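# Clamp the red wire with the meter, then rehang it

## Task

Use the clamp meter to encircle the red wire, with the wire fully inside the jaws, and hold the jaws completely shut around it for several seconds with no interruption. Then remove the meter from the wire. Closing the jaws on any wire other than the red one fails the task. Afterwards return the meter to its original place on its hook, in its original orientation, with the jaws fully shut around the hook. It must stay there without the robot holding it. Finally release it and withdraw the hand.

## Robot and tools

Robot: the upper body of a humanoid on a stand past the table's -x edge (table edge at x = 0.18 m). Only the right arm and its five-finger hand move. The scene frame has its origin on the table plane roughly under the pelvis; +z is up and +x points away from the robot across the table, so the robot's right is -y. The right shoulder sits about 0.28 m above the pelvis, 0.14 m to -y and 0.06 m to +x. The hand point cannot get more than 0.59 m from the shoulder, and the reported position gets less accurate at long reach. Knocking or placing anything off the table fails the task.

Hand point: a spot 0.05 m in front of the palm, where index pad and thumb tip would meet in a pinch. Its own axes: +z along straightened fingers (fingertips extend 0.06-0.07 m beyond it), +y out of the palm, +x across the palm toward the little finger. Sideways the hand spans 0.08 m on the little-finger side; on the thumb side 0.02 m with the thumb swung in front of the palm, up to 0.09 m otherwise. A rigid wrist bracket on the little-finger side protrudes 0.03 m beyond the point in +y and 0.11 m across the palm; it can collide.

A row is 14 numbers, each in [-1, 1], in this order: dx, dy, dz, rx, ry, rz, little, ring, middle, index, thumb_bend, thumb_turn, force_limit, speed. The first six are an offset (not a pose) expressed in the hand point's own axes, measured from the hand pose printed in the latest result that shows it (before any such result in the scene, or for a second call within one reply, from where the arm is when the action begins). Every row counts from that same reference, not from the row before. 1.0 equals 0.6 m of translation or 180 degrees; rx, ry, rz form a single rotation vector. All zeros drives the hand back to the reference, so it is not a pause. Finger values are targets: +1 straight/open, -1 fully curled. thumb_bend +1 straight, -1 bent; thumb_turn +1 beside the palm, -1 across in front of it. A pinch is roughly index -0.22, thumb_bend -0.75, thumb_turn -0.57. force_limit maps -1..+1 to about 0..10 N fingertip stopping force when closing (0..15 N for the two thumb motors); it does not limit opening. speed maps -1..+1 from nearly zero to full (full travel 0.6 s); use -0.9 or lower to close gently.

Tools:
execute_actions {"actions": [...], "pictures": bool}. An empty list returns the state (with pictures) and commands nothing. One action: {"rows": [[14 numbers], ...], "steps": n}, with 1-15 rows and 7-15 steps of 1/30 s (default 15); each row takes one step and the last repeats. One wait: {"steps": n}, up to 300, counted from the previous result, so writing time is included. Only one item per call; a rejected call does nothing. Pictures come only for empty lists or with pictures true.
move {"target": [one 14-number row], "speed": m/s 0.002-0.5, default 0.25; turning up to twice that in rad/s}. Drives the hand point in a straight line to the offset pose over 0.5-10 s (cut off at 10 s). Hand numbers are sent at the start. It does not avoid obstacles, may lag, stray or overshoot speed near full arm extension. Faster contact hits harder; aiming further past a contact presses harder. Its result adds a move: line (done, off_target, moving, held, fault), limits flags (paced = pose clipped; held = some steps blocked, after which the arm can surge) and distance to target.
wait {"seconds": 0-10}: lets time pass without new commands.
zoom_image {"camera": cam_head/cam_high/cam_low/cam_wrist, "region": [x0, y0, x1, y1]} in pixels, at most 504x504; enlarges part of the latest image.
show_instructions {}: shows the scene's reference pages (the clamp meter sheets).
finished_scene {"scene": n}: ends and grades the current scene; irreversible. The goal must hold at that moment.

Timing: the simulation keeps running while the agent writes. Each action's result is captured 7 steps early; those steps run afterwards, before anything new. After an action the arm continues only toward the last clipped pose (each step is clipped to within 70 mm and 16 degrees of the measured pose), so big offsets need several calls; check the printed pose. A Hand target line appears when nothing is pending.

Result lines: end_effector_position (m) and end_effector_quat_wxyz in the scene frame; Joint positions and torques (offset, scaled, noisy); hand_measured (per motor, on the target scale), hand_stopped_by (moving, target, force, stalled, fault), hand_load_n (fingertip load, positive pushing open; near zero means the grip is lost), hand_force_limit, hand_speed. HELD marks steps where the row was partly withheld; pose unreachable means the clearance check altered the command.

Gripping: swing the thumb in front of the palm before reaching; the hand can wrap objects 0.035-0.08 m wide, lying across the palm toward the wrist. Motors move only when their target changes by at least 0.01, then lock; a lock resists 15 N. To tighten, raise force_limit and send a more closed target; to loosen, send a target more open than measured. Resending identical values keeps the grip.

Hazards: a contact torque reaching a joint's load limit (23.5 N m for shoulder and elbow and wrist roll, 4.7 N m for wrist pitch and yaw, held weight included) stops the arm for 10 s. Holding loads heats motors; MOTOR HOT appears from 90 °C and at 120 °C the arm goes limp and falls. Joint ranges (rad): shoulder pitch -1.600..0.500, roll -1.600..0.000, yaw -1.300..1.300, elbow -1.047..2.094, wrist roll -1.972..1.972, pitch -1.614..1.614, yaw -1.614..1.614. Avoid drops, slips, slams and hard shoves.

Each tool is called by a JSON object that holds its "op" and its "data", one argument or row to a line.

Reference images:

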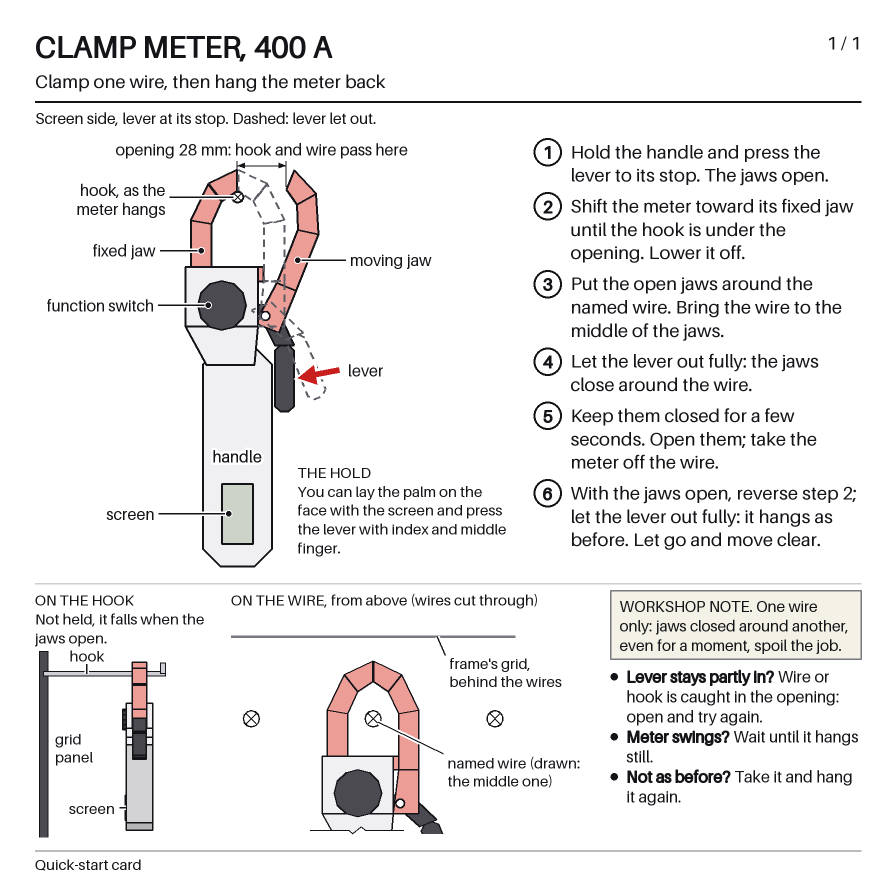

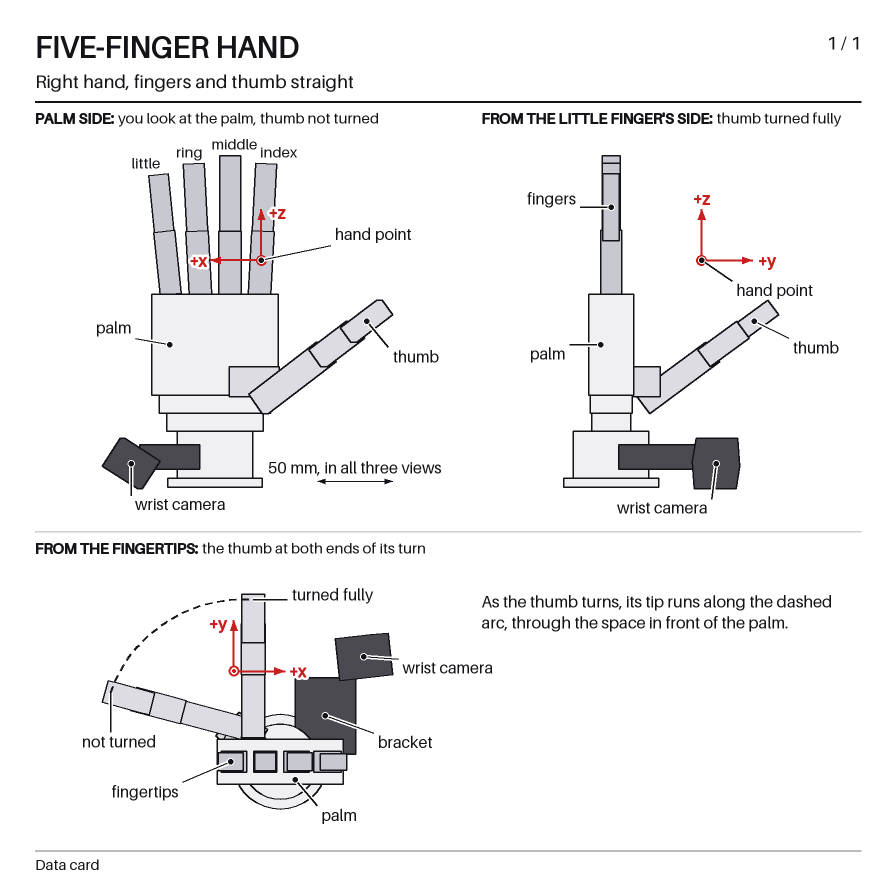

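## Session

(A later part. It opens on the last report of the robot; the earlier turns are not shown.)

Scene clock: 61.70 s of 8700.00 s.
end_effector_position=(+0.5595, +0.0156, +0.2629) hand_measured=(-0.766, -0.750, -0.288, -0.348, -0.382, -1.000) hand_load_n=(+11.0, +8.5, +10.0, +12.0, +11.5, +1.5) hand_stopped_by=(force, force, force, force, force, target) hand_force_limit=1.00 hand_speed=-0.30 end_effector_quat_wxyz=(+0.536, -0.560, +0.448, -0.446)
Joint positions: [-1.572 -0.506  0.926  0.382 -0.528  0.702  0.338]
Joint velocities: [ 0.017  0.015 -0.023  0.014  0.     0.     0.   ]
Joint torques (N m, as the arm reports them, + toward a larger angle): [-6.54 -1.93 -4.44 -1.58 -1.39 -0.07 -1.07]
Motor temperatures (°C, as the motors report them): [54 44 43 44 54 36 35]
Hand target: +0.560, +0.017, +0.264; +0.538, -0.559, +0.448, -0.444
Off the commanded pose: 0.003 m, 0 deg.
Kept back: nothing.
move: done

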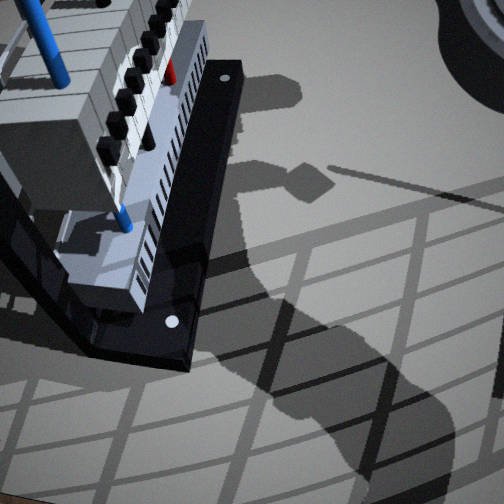

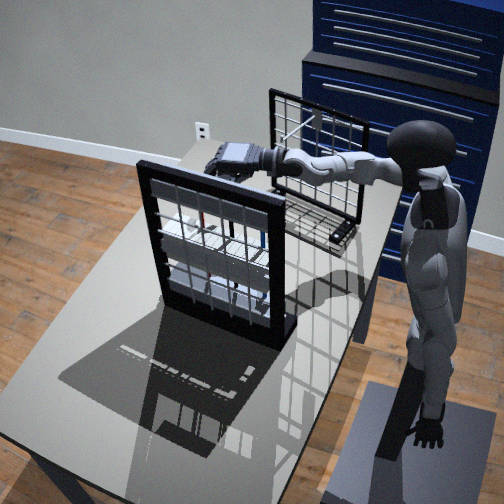

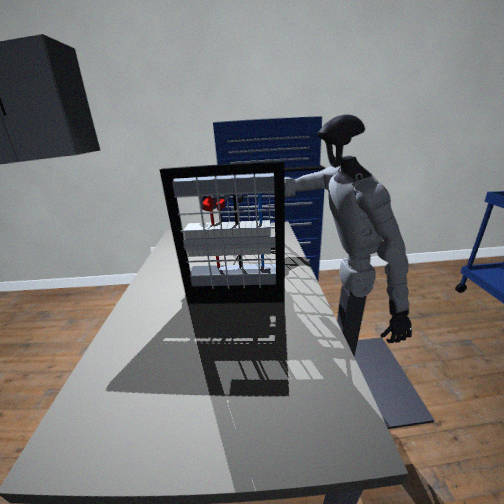

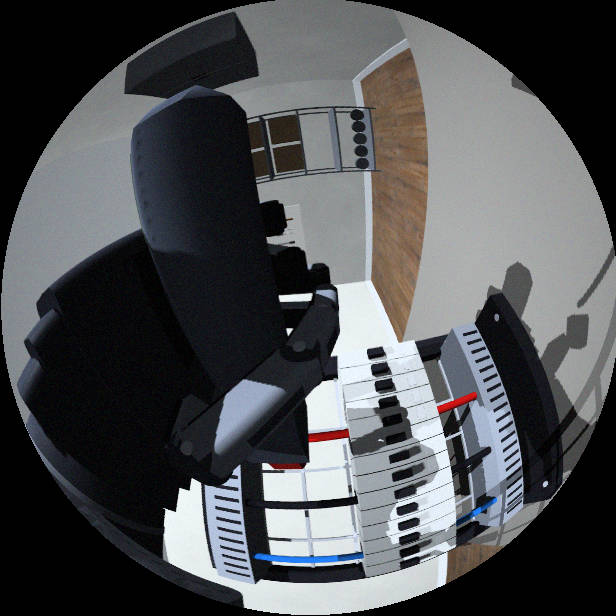

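{"op": "zoom_image", "data": {
  "camera": "cam_low",
  "region": [190, 185, 245, 230]
}}

{"op": "zoom_image", "data": {
  "camera": "cam_wrist",
  "region": [190, 330, 430, 590]
}}

Region (190, 185, 245, 230) of cam_low's 504x504 image, scaled by 9.164, with more detail than that image has; it fills the top 412 rows of this view, and the rest is white.

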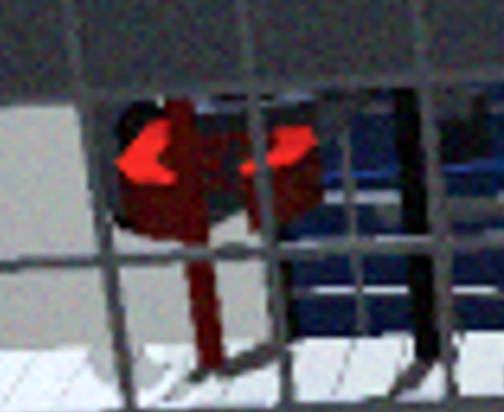

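Region (190, 330, 430, 590) of cam_wrist's 616x616 image, scaled by 1.938, with more detail than that image has; it fills the left 465 columns of this view, and the rest is white.

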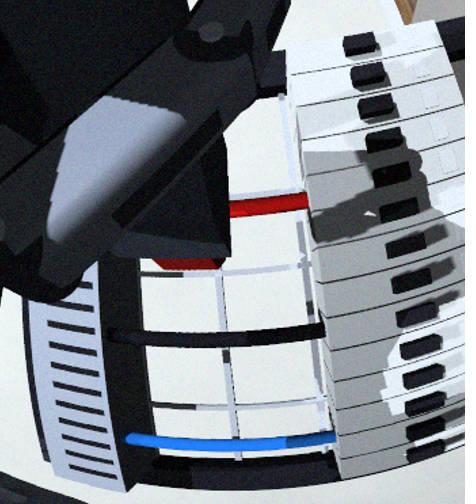

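{"op": "move", "data": {
  "target": [-0.025,-0.003,0.019,0,0,0,-0.9,-0.9,-0.85,-0.85,-0.9,-1,1,-0.3],
  "speed": 0.04
}}

{"op": "zoom_image", "data": {
  "camera": "cam_low",
  "region": [190, 185, 245, 230]
}}

Scene clock: 64.17 s of 8700.00 s.
end_effector_position=(+0.5682, +0.0318, +0.2632) hand_measured=(-0.766, -0.750, -0.288, -0.348, -0.382, -1.000) hand_load_n=(+11.0, +8.5, +10.0, +12.0, +11.5, +1.5) hand_stopped_by=(force, force, force, force, force, target) hand_force_limit=1.00 hand_speed=-0.30 end_effector_quat_wxyz=(+0.536, -0.559, +0.449, -0.445)
Joint positions: [-1.574 -0.356  0.79   0.564 -0.695  0.605  0.371]
Joint velocities: [-0.002  0.015 -0.017  0.017 -0.02   0.     0.009]
Joint torques (N m, as the arm reports them, + toward a larger angle): [-6.81 -1.83 -3.64 -2.39 -1.61 -0.11 -0.92]
Motor temperatures (°C, as the motors report them): [56 44 43 44 54 35 35]
Hand target: +0.568, +0.032, +0.264; +0.536, -0.560, +0.448, -0.446
Off the commanded pose: 0.001 m, 0 deg.
joint sent to its limit — the command would take joint 1 (shoulder pitch) past its lower limit, so that joint was sent only as far as its limit.
Kept back: nothing.
move: done

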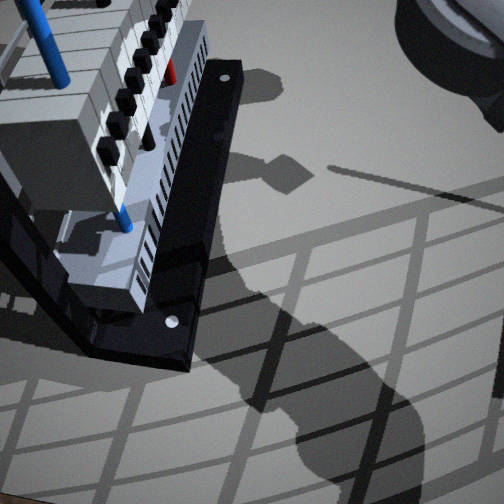

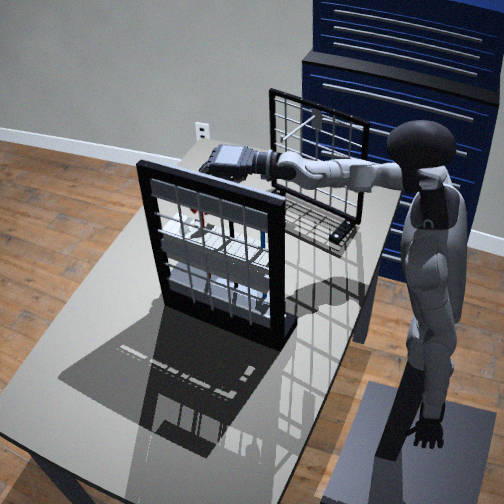

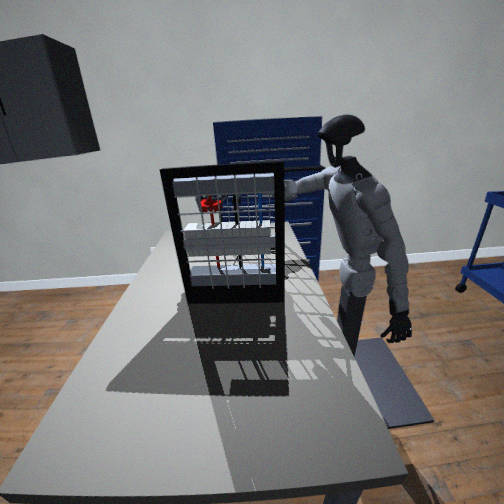

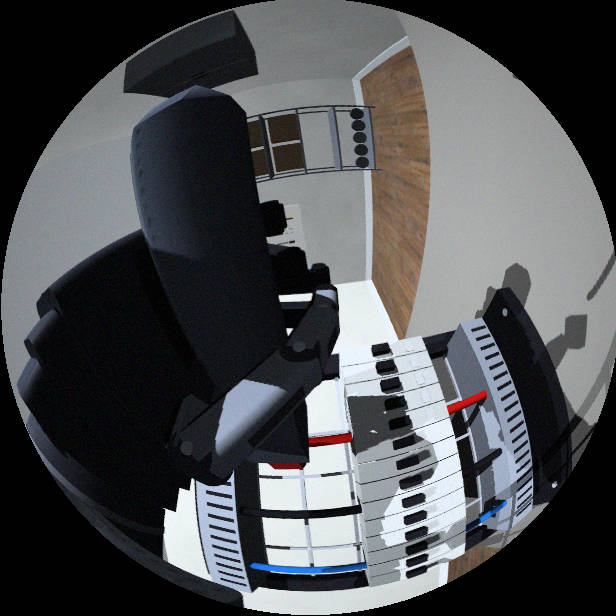

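Region (190, 185, 245, 230) of cam_low's 504x504 image, scaled by 9.164, with more detail than that image has; it fills the top 412 rows of this view, and the rest is white.

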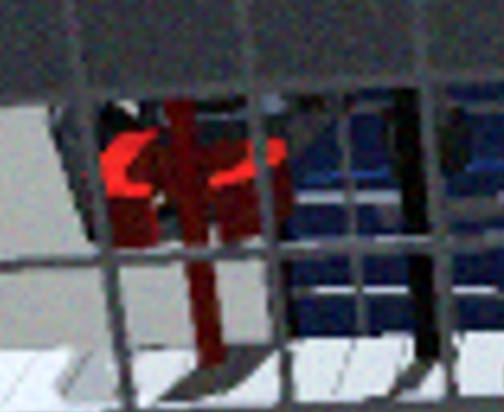

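{"op": "move", "data": {
  "target": [-0.04,-0.002,0.001,0,0,0,-0.9,-0.9,-0.85,-0.85,-0.9,-1,1,-0.3],
  "speed": 0.03
}}

{"op": "zoom_image", "data": {
  "camera": "cam_low",
  "region": [190, 185, 245, 230]
}}

{"op": "zoom_image", "data": {
  "camera": "cam_high",
  "region": [165, 180, 245, 250]
}}

Scene clock: 65.80 s of 8700.00 s.
end_effector_position=(+0.5645, +0.0554, +0.2635) hand_measured=(-0.766, -0.750, -0.288, -0.348, -0.382, -1.000) hand_load_n=(+11.0, +8.5, +10.0, +12.0, +11.5, +1.5) hand_stopped_by=(force, force, force, force, force, target) hand_force_limit=1.00 hand_speed=-0.30 end_effector_quat_wxyz=(+0.536, -0.559, +0.449, -0.445)
Joint positions: [-1.574 -0.208  0.668  0.65  -0.877  0.588  0.413]
Joint velocities: [-0.003  0.006 -0.014  0.008 -0.023  0.     0.006]
Joint torques (N m, as the arm reports them, + toward a larger angle): [-6.82 -1.76 -2.69 -2.77 -1.43 -0.1  -0.96]
Motor temperatures (°C, as the motors report them): [58 44 43 44 54 35 35]
Hand target: +0.565, +0.055, +0.264; +0.535, -0.560, +0.449, -0.446
Off the commanded pose: 0.001 m, 0 deg.
joint sent to its limit — the command would take joint 1 (shoulder pitch) past its lower limit, so that joint was sent only as far as its limit.
Kept back: nothing.
move: done

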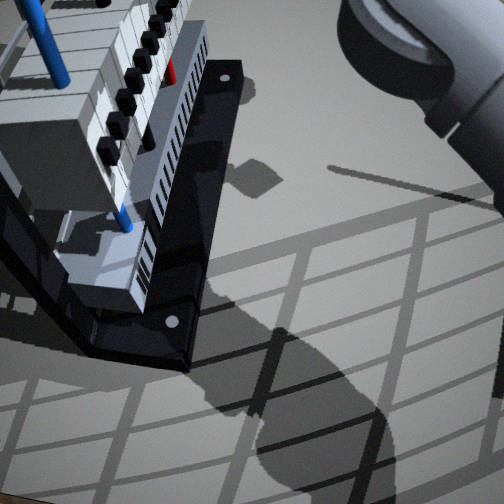

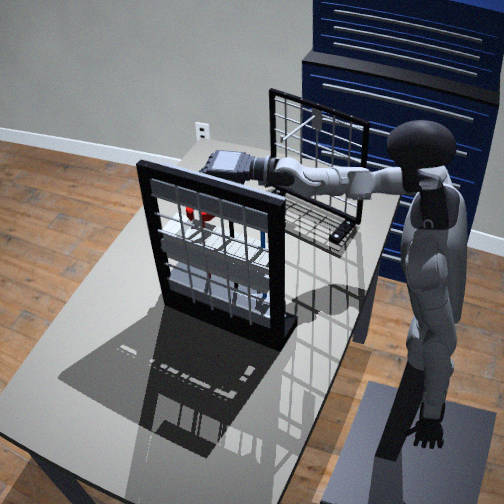

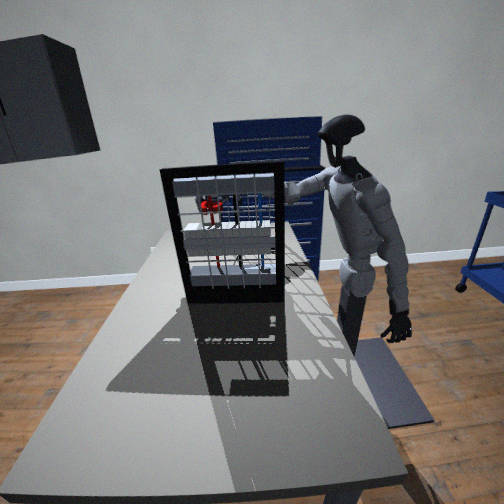

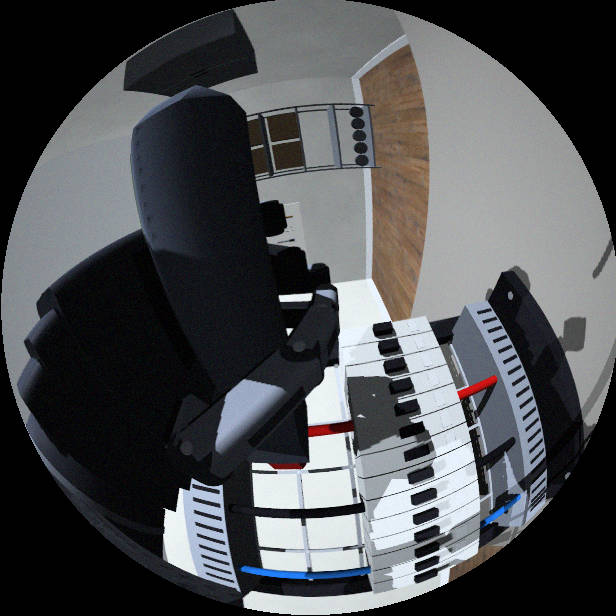

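Region (190, 185, 245, 230) of cam_low's 504x504 image, scaled by 9.164, with more detail than that image has; it fills the top 412 rows of this view, and the rest is white.

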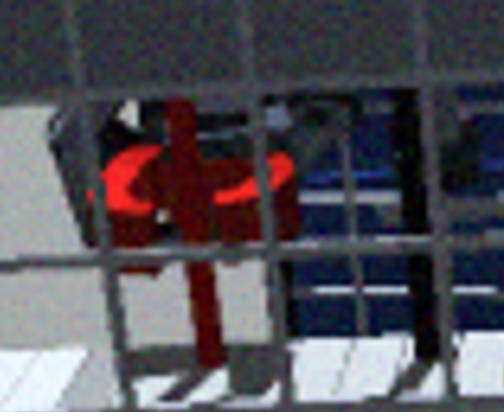

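Region (165, 180, 245, 250) of cam_high's 504x504 image, scaled by 6.300, with more detail than that image has; it fills the top 441 rows of this view, and the rest is white.

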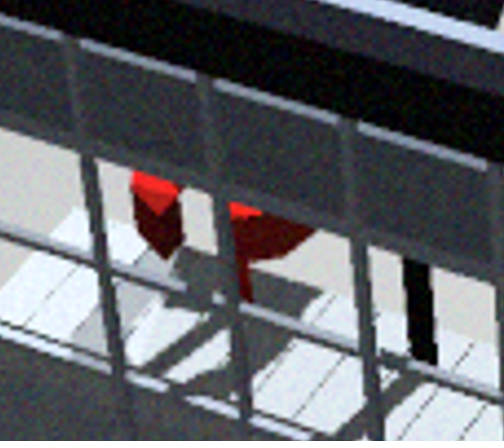

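{"op": "move", "data": {
  "target": [-0.035,-0.002,0.0,0,0,0,-0.9,-0.9,-0.85,-0.85,-0.9,-1,1,-0.3],
  "speed": 0.03
}}

{"op": "zoom_image", "data": {
  "camera": "cam_low",
  "region": [190, 185, 245, 230]
}}

{"op": "zoom_image", "data": {
  "camera": "cam_high",
  "region": [165, 180, 245, 250]
}}

Scene clock: 67.47 s of 8700.00 s.
end_effector_position=(+0.5609, +0.0757, +0.2642) hand_measured=(-0.766, -0.750, -0.288, -0.348, -0.382, -1.000) hand_load_n=(+11.0, +8.5, +10.0, +12.0, +11.5, +1.5) hand_stopped_by=(force, force, force, force, force, target) hand_force_limit=1.00 hand_speed=-0.30 end_effector_quat_wxyz=(+0.537, -0.558, +0.450, -0.445)
Joint positions: [-1.574 -0.054  0.48   0.743 -1.11   0.534  0.44 ]
Joint velocities: [ 0.008  0.026 -0.112  0.038 -0.107 -0.035  0.025]
Joint torques (N m, as the arm reports them, + toward a larger angle): [-6.53 -1.36 -2.11 -3.08 -1.62 -0.08 -0.94]
Motor temperatures (°C, as the motors report them): [59 44 43 44 54 35 36]
Hand target: +0.561, +0.076, +0.264; +0.536, -0.559, +0.449, -0.445
Off the commanded pose: 0.001 m, 0 deg.
joint sent to its limit — the command would take joint 1 (shoulder pitch) past its lower limit, so that joint was sent only as far as its limit.
Kept back: nothing.
move: done

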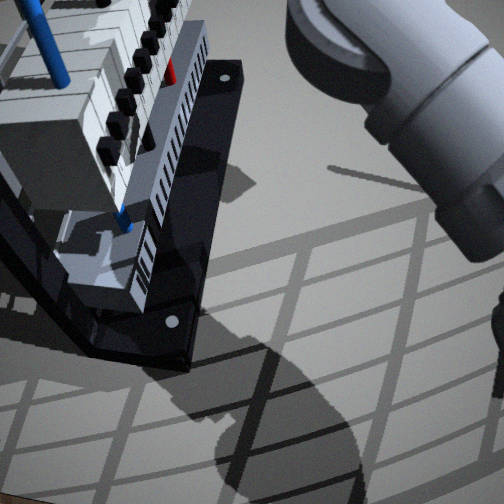

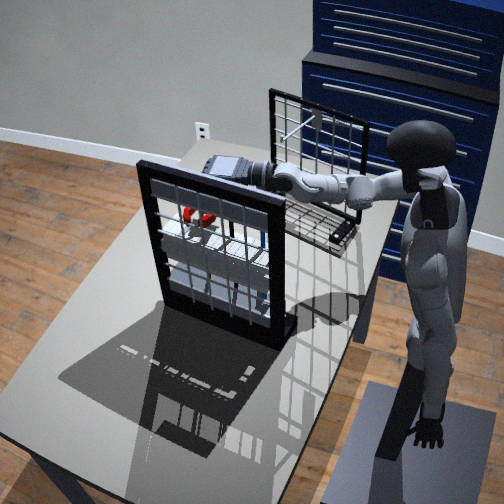

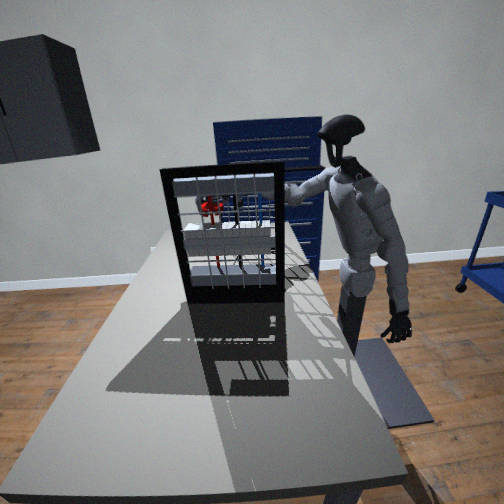

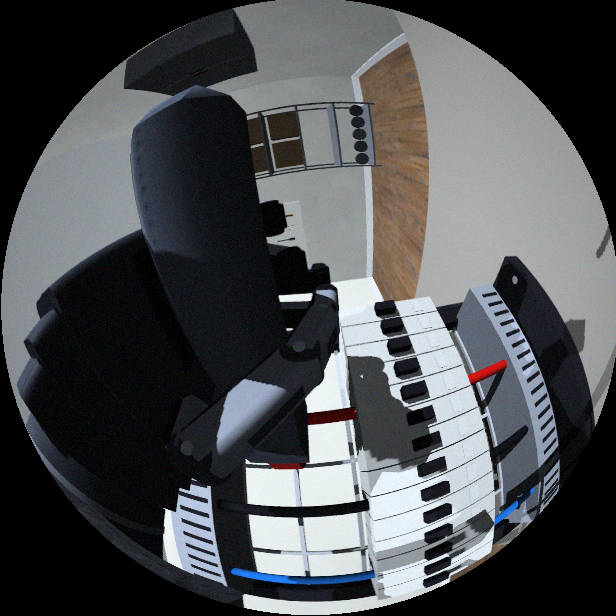

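Region (190, 185, 245, 230) of cam_low's 504x504 image, scaled by 9.164, with more detail than that image has; it fills the top 412 rows of this view, and the rest is white.

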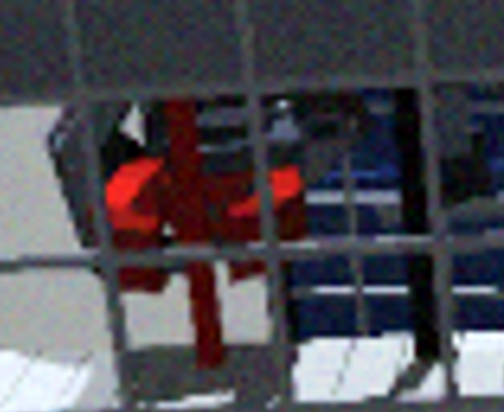

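Region (165, 180, 245, 250) of cam_high's 504x504 image, scaled by 6.300, with more detail than that image has; it fills the top 441 rows of this view, and the rest is white.

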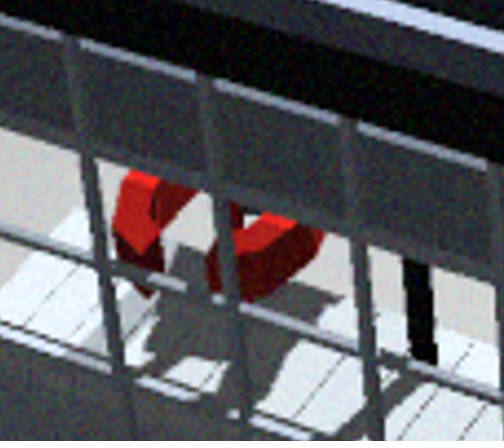

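{"op": "move", "data": {
  "target": [0,0,0,0,0,0,-0.9,-0.9,0.7,0.7,-0.9,-1,1,-0.2],
  "speed": 0.03
}}

{"op": "zoom_image", "data": {
  "camera": "cam_low",
  "region": [190, 185, 245, 230]
}}

{"op": "zoom_image", "data": {
  "camera": "cam_high",
  "region": [165, 180, 245, 250]
}}

Scene clock: 69.53 s of 8700.00 s.
end_effector_position=(+0.5610, +0.0754, +0.2642) hand_measured=(-0.766, -0.750, +0.700, +0.700, -0.382, -1.000) hand_load_n=(+11.5, +9.0, +0.0, +0.0, +9.5, +2.5) hand_stopped_by=(force, force, target, target, force, target) hand_force_limit=1.00 hand_speed=-0.20 end_effector_quat_wxyz=(+0.537, -0.558, +0.450, -0.445)
Joint positions: [-1.574 -0.052  0.474  0.745 -1.116  0.532  0.442]
Joint velocities: [ 0.012  0.002 -0.026  0.003 -0.003  0.     0.   ]
Joint torques (N m, as the arm reports them, + toward a larger angle): [-6.6  -1.49 -1.54 -3.87 -1.4   0.02 -1.03]
Motor temperatures (°C, as the motors report them): [61 44 43 44 54 34 36]
Hand target: +0.561, +0.076, +0.264; +0.537, -0.558, +0.450, -0.445
Off the commanded pose: 0.000 m, 0 deg.
Kept back: nothing.
move: done

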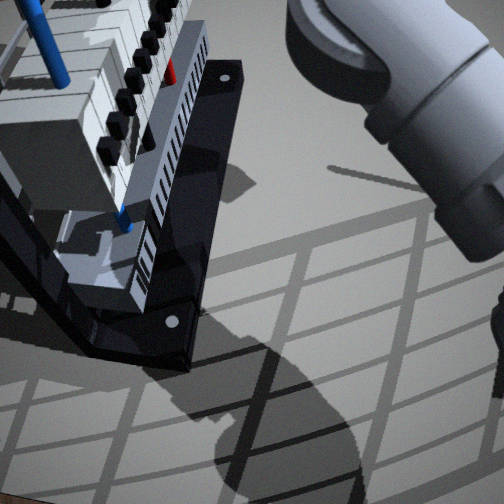

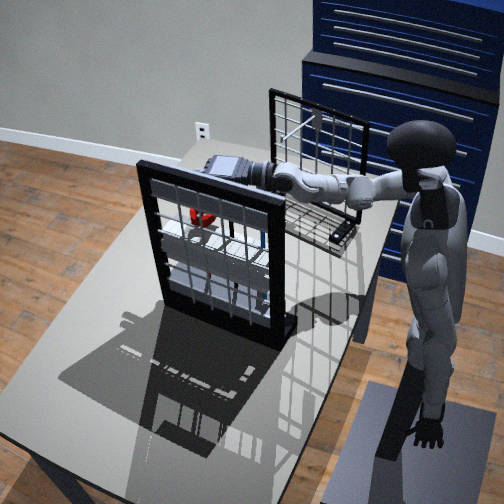

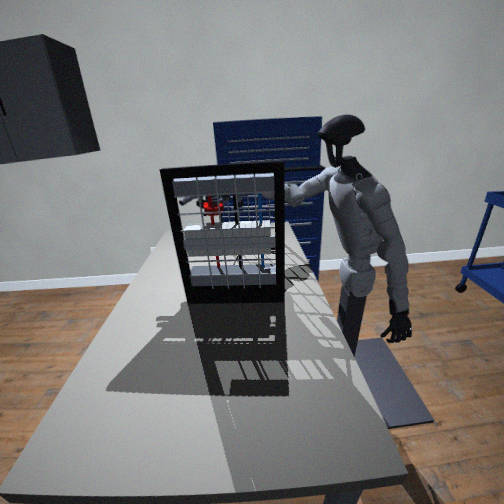

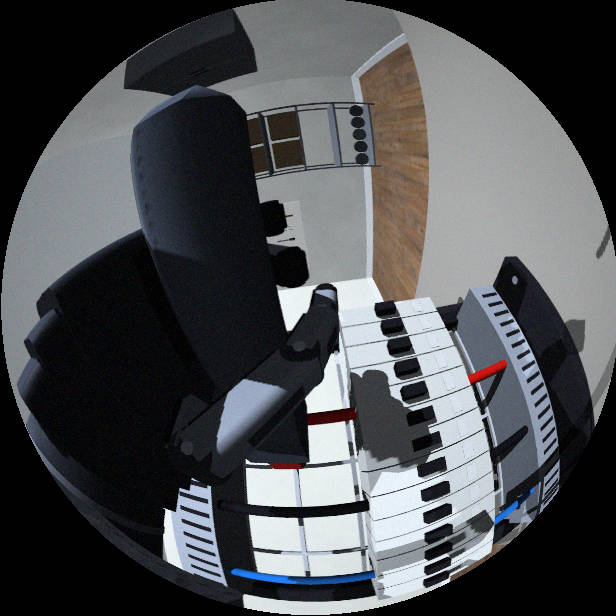

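Region (190, 185, 245, 230) of cam_low's 504x504 image, scaled by 9.164, with more detail than that image has; it fills the top 412 rows of this view, and the rest is white.

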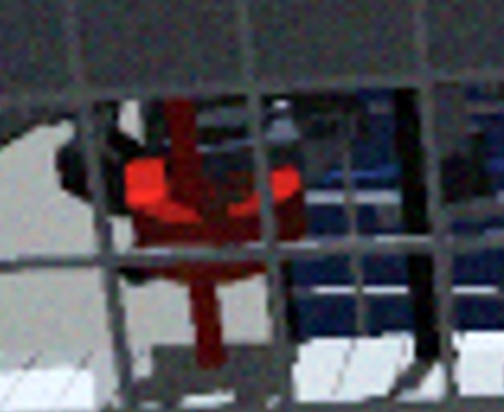

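Region (165, 180, 245, 250) of cam_high's 504x504 image, scaled by 6.300, with more detail than that image has; it fills the top 441 rows of this view, and the rest is white.

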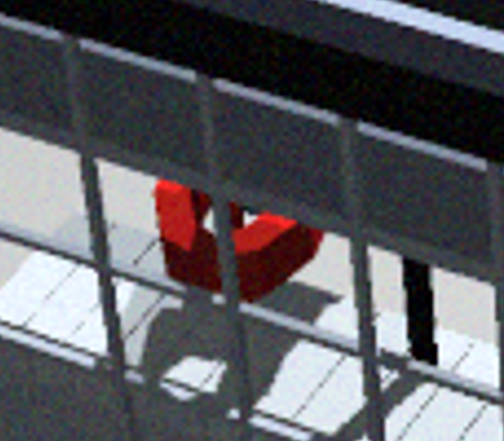

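{"op": "move", "data": {
  "target": [0.003,0,0.013,0,0,0,-0.9,-0.9,0.7,0.7,-0.9,-1,1,-0.2],
  "speed": 0.02
}}

{"op": "zoom_image", "data": {
  "camera": "cam_low",
  "region": [190, 185, 245, 230]
}}

{"op": "zoom_image", "data": {
  "camera": "cam_high",
  "region": [175, 195, 225, 240]
}}

Scene clock: 70.70 s of 8700.00 s.
end_effector_position=(+0.5685, +0.0741, +0.2631) hand_measured=(-0.766, -0.750, +0.700, +0.700, -0.382, -1.000) hand_load_n=(+11.5, +9.0, +0.0, +0.0, +9.5, +2.5) hand_stopped_by=(force, force, target, target, force, target) hand_force_limit=1.00 hand_speed=-0.20 end_effector_quat_wxyz=(+0.544, -0.555, +0.447, -0.443)
Joint positions: [-1.575 -0.002  0.308  0.828 -1.241  0.425  0.394]
Joint velocities: [-0.003  0.    -0.011  0.006 -0.008 -0.017 -0.005]
Joint torques (N m, as the arm reports them, + toward a larger angle): [-6.61 -1.58 -1.48 -3.98 -1.49 -0.18 -1.17]
Motor temperatures (°C, as the motors report them): [61 44 43 44 54 34 36]
Hand target: +0.569, +0.075, +0.264; +0.544, -0.555, +0.445, -0.444
Off the commanded pose: 0.002 m, 1 deg.
joint sent to its limit — the command would take joint 1 (shoulder pitch) past its lower limit and joint 2 (shoulder roll) past its upper limit, so those joints were sent only as far as their limits.
Kept back: nothing.
move: done

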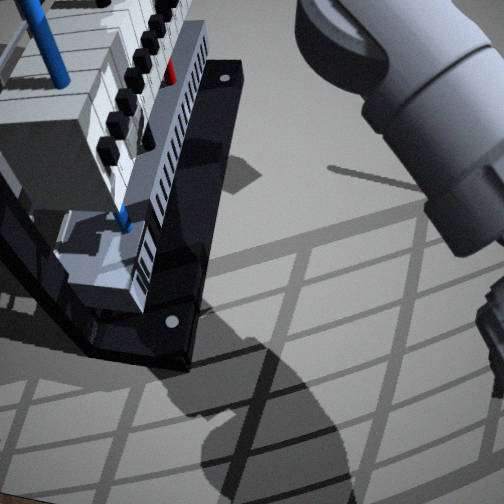

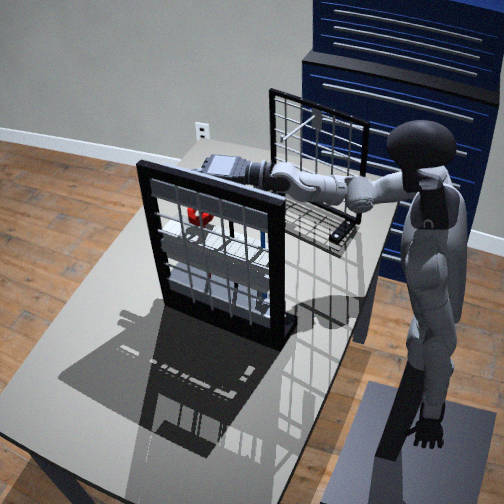

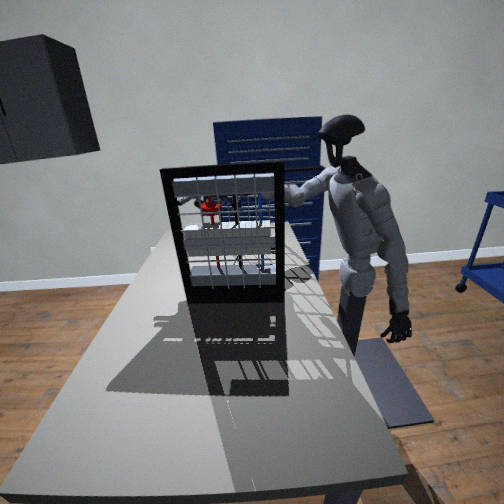

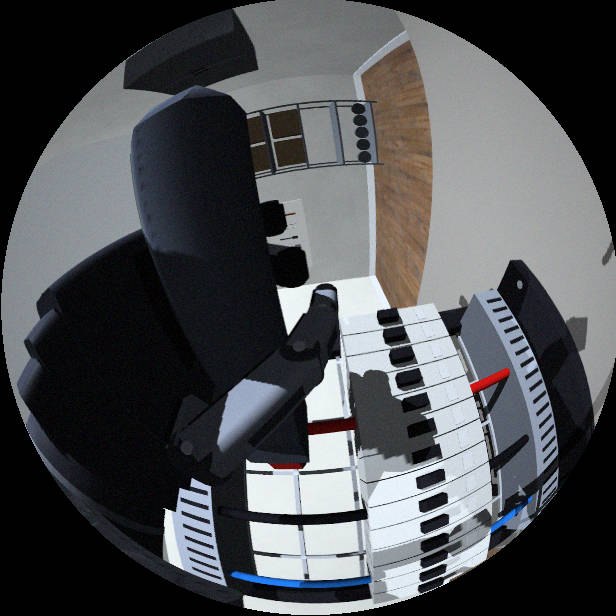

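Region (190, 185, 245, 230) of cam_low's 504x504 image, scaled by 9.164, with more detail than that image has; it fills the top 412 rows of this view, and the rest is white.

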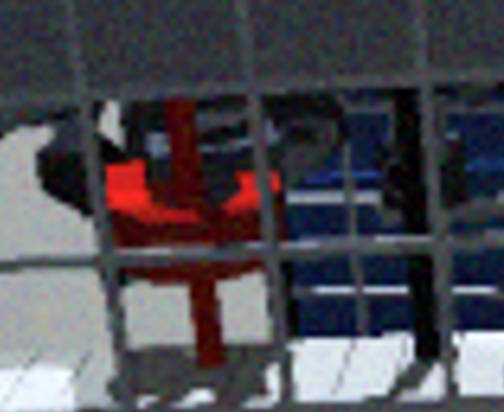

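Region (175, 195, 225, 240) of cam_high's 504x504 image, scaled by 10.080, with more detail than that image has; it fills the top 454 rows of this view, and the rest is white.

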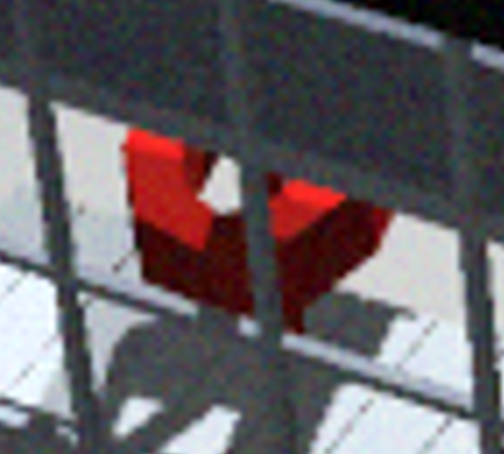

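{"op": "wait", "data": {
  "seconds": 5
}}

Scene clock: 75.87 s of 8700.00 s.
end_effector_position=(+0.5685, +0.0742, +0.2631) hand_measured=(-0.766, -0.750, +0.700, +0.700, -0.382, -1.000) hand_load_n=(+11.5, +9.0, +0.0, +0.0, +9.5, +2.5) hand_stopped_by=(force, force, target, target, force, target) hand_force_limit=1.00 hand_speed=-0.20 end_effector_quat_wxyz=(+0.544, -0.555, +0.447, -0.443)
Joint positions: [-1.575 -0.002  0.308  0.828 -1.241  0.424  0.393]
Joint velocities: [ 0.011  0.     0.003 -0.003  0.009  0.     0.   ]
Joint torques (N m, as the arm reports them, + toward a larger angle): [-6.65 -1.56 -1.44 -3.98 -1.24 -0.11 -1.16]
Motor temperatures (°C, as the motors report them): [65 44 42 45 54 34 37]
Hand target: +0.569, +0.075, +0.264; +0.544, -0.555, +0.445, -0.444
Off the commanded pose: 0.001 m, 1 deg.
Kept back: nothing.
Steps of this call (steps 1 to 90: nothing new was sent; then 2.17 s passed at rest). Readings (end_effector_position | what the end effector reports):
1: (+0.5685, +0.0741, +0.2631) | hand_measured=(-0.766, -0.750, +0.700, +0.700, -0.382, -1.000) hand_load_n=(+11.5, +9.0, +0.0, +0.0, +9.5, +2.5) hand_stopped_by=(force, force, target, target, force, target) hand_force_limit=1.00 hand_speed=-0.20
2: (+0.5685, +0.0742, +0.2631) | hand_measured=(-0.766, -0.750, +0.700, +0.700, -0.382, -1.000) hand_load_n=(+11.5, +9.0, +0.0, +0.0, +9.5, +2.5) hand_stopped_by=(force, force, target, target, force, target) hand_force_limit=1.00 hand_speed=-0.20
4: (+0.5685, +0.0742, +0.2632) | hand_measured=(-0.766, -0.750, +0.700, +0.700, -0.382, -1.000) hand_load_n=(+11.5, +9.0, +0.0, +0.0, +9.5, +2.5) hand_stopped_by=(force, force, target, target, force, target) hand_force_limit=1.00 hand_speed=-0.20
8: (+0.5685, +0.0742, +0.2632) | hand_measured=(-0.766, -0.750, +0.700, +0.700, -0.382, -1.000) hand_load_n=(+11.5, +9.0, +0.0, +0.0, +9.5, +2.5) hand_stopped_by=(force, force, target, target, force, target) hand_force_limit=1.00 hand_speed=-0.20
90: the state above

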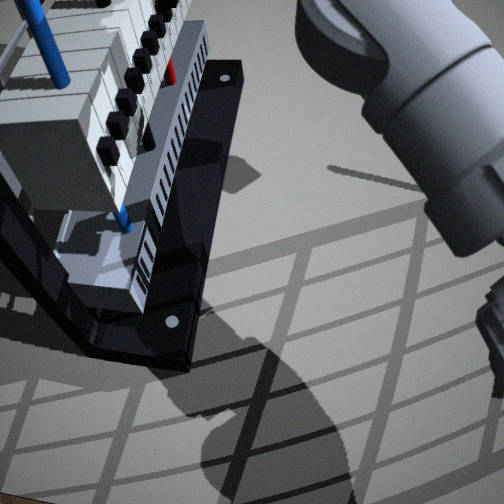

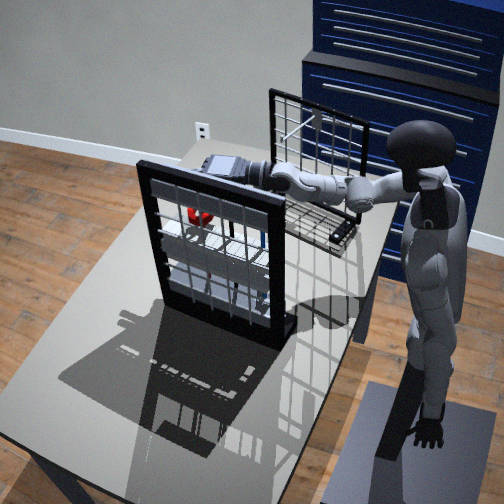

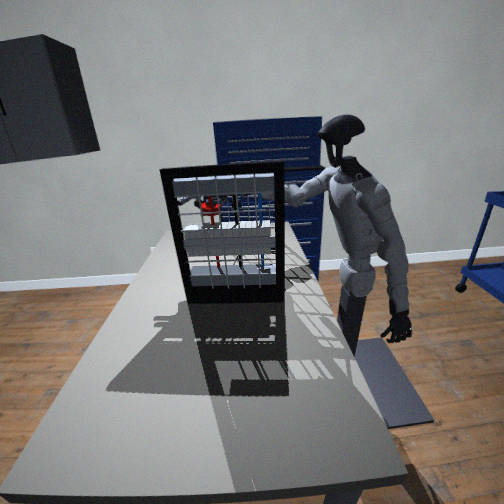

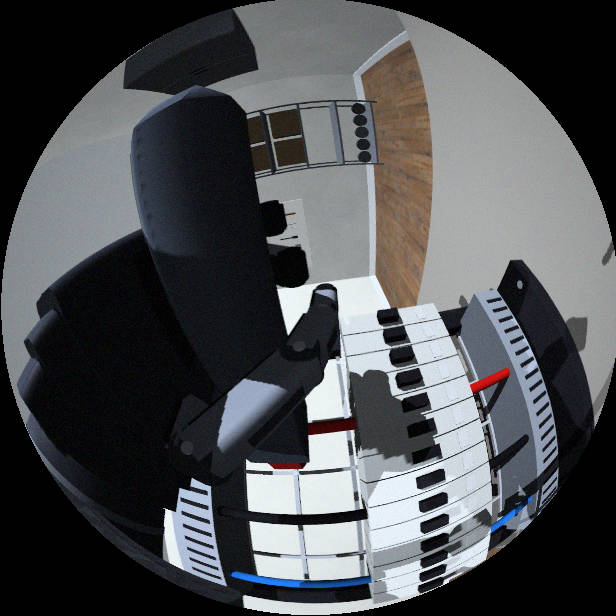

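{"op": "move", "data": {
  "target": [0,-0.001,-0.0125,0,0,0,-0.9,-0.9,-0.8,-0.8,-0.9,-1,0.8,-0.3],
  "speed": 0.01
}}

{"op": "zoom_image", "data": {
  "camera": "cam_low",
  "region": [190, 185, 245, 230]
}}

Scene clock: 77.60 s of 8700.00 s.
end_effector_position=(+0.5608, +0.0742, +0.2643) hand_measured=(-0.766, -0.750, -0.288, -0.342, -0.382, -1.000) hand_load_n=(+11.0, +8.5, +10.0, +10.0, +11.5, +2.0) hand_stopped_by=(force, force, force, force, force, target) hand_force_limit=0.80 hand_speed=-0.30 end_effector_quat_wxyz=(+0.545, -0.555, +0.447, -0.442)
Joint positions: [-1.528 -0.013  0.333  0.717 -1.258  0.454  0.455]
Joint velocities: [ 0.    -0.003  0.008  0.     0.006  0.     0.   ]
Joint torques (N m, as the arm reports them, + toward a larger angle): [-6.48 -1.67 -0.94 -4.24 -1.24  0.12 -0.93]
Motor temperatures (°C, as the motors report them): [65 44 42 45 54 33 37]
Hand target: +0.561, +0.072, +0.264; +0.543, -0.555, +0.447, -0.444
Off the commanded pose: 0.002 m, 0 deg.
Kept back: nothing.
move: done

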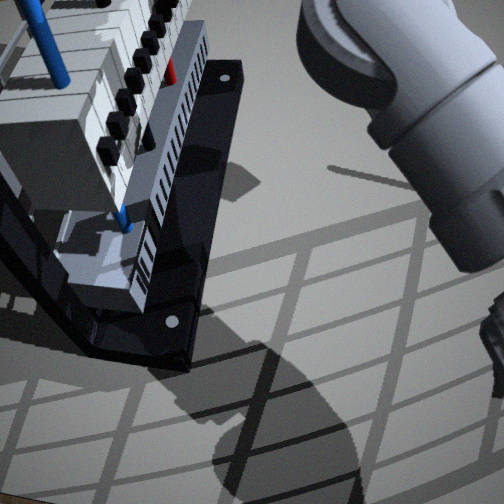

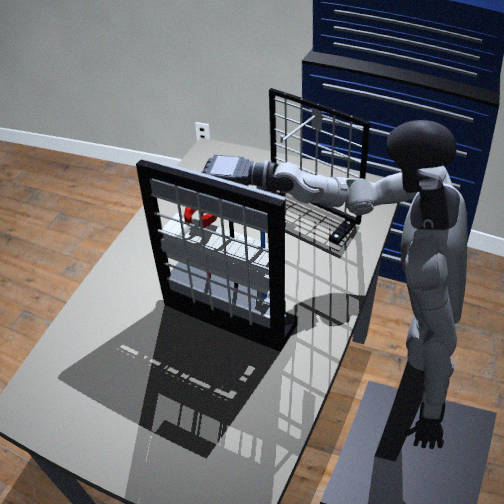

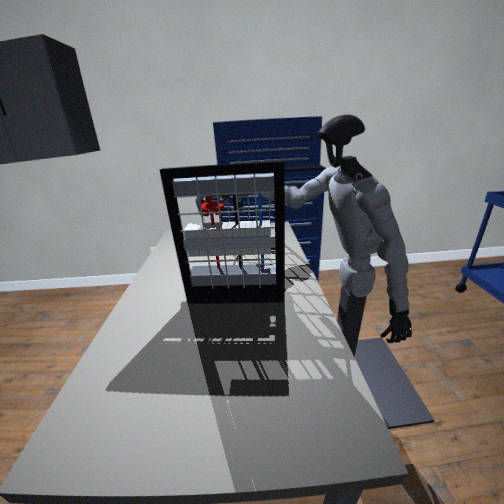

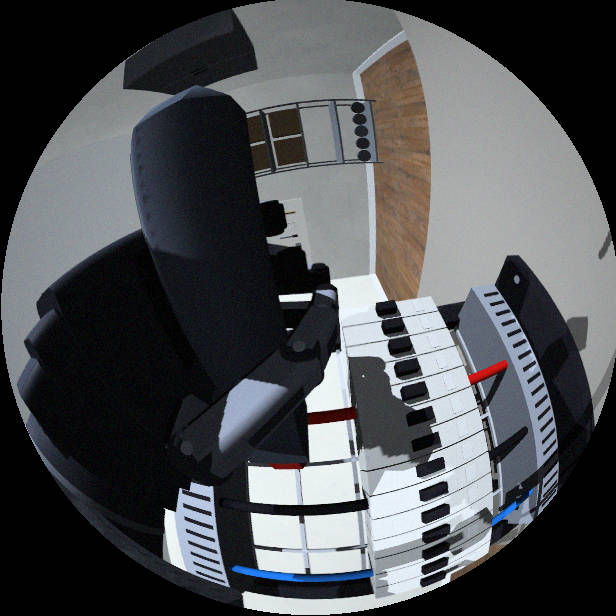

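Region (190, 185, 245, 230) of cam_low's 504x504 image, scaled by 9.164, with more detail than that image has; it fills the top 412 rows of this view, and the rest is white.

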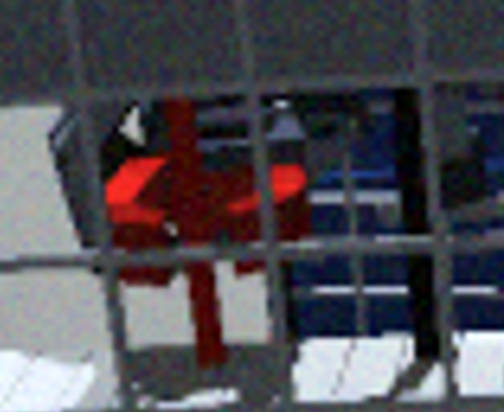

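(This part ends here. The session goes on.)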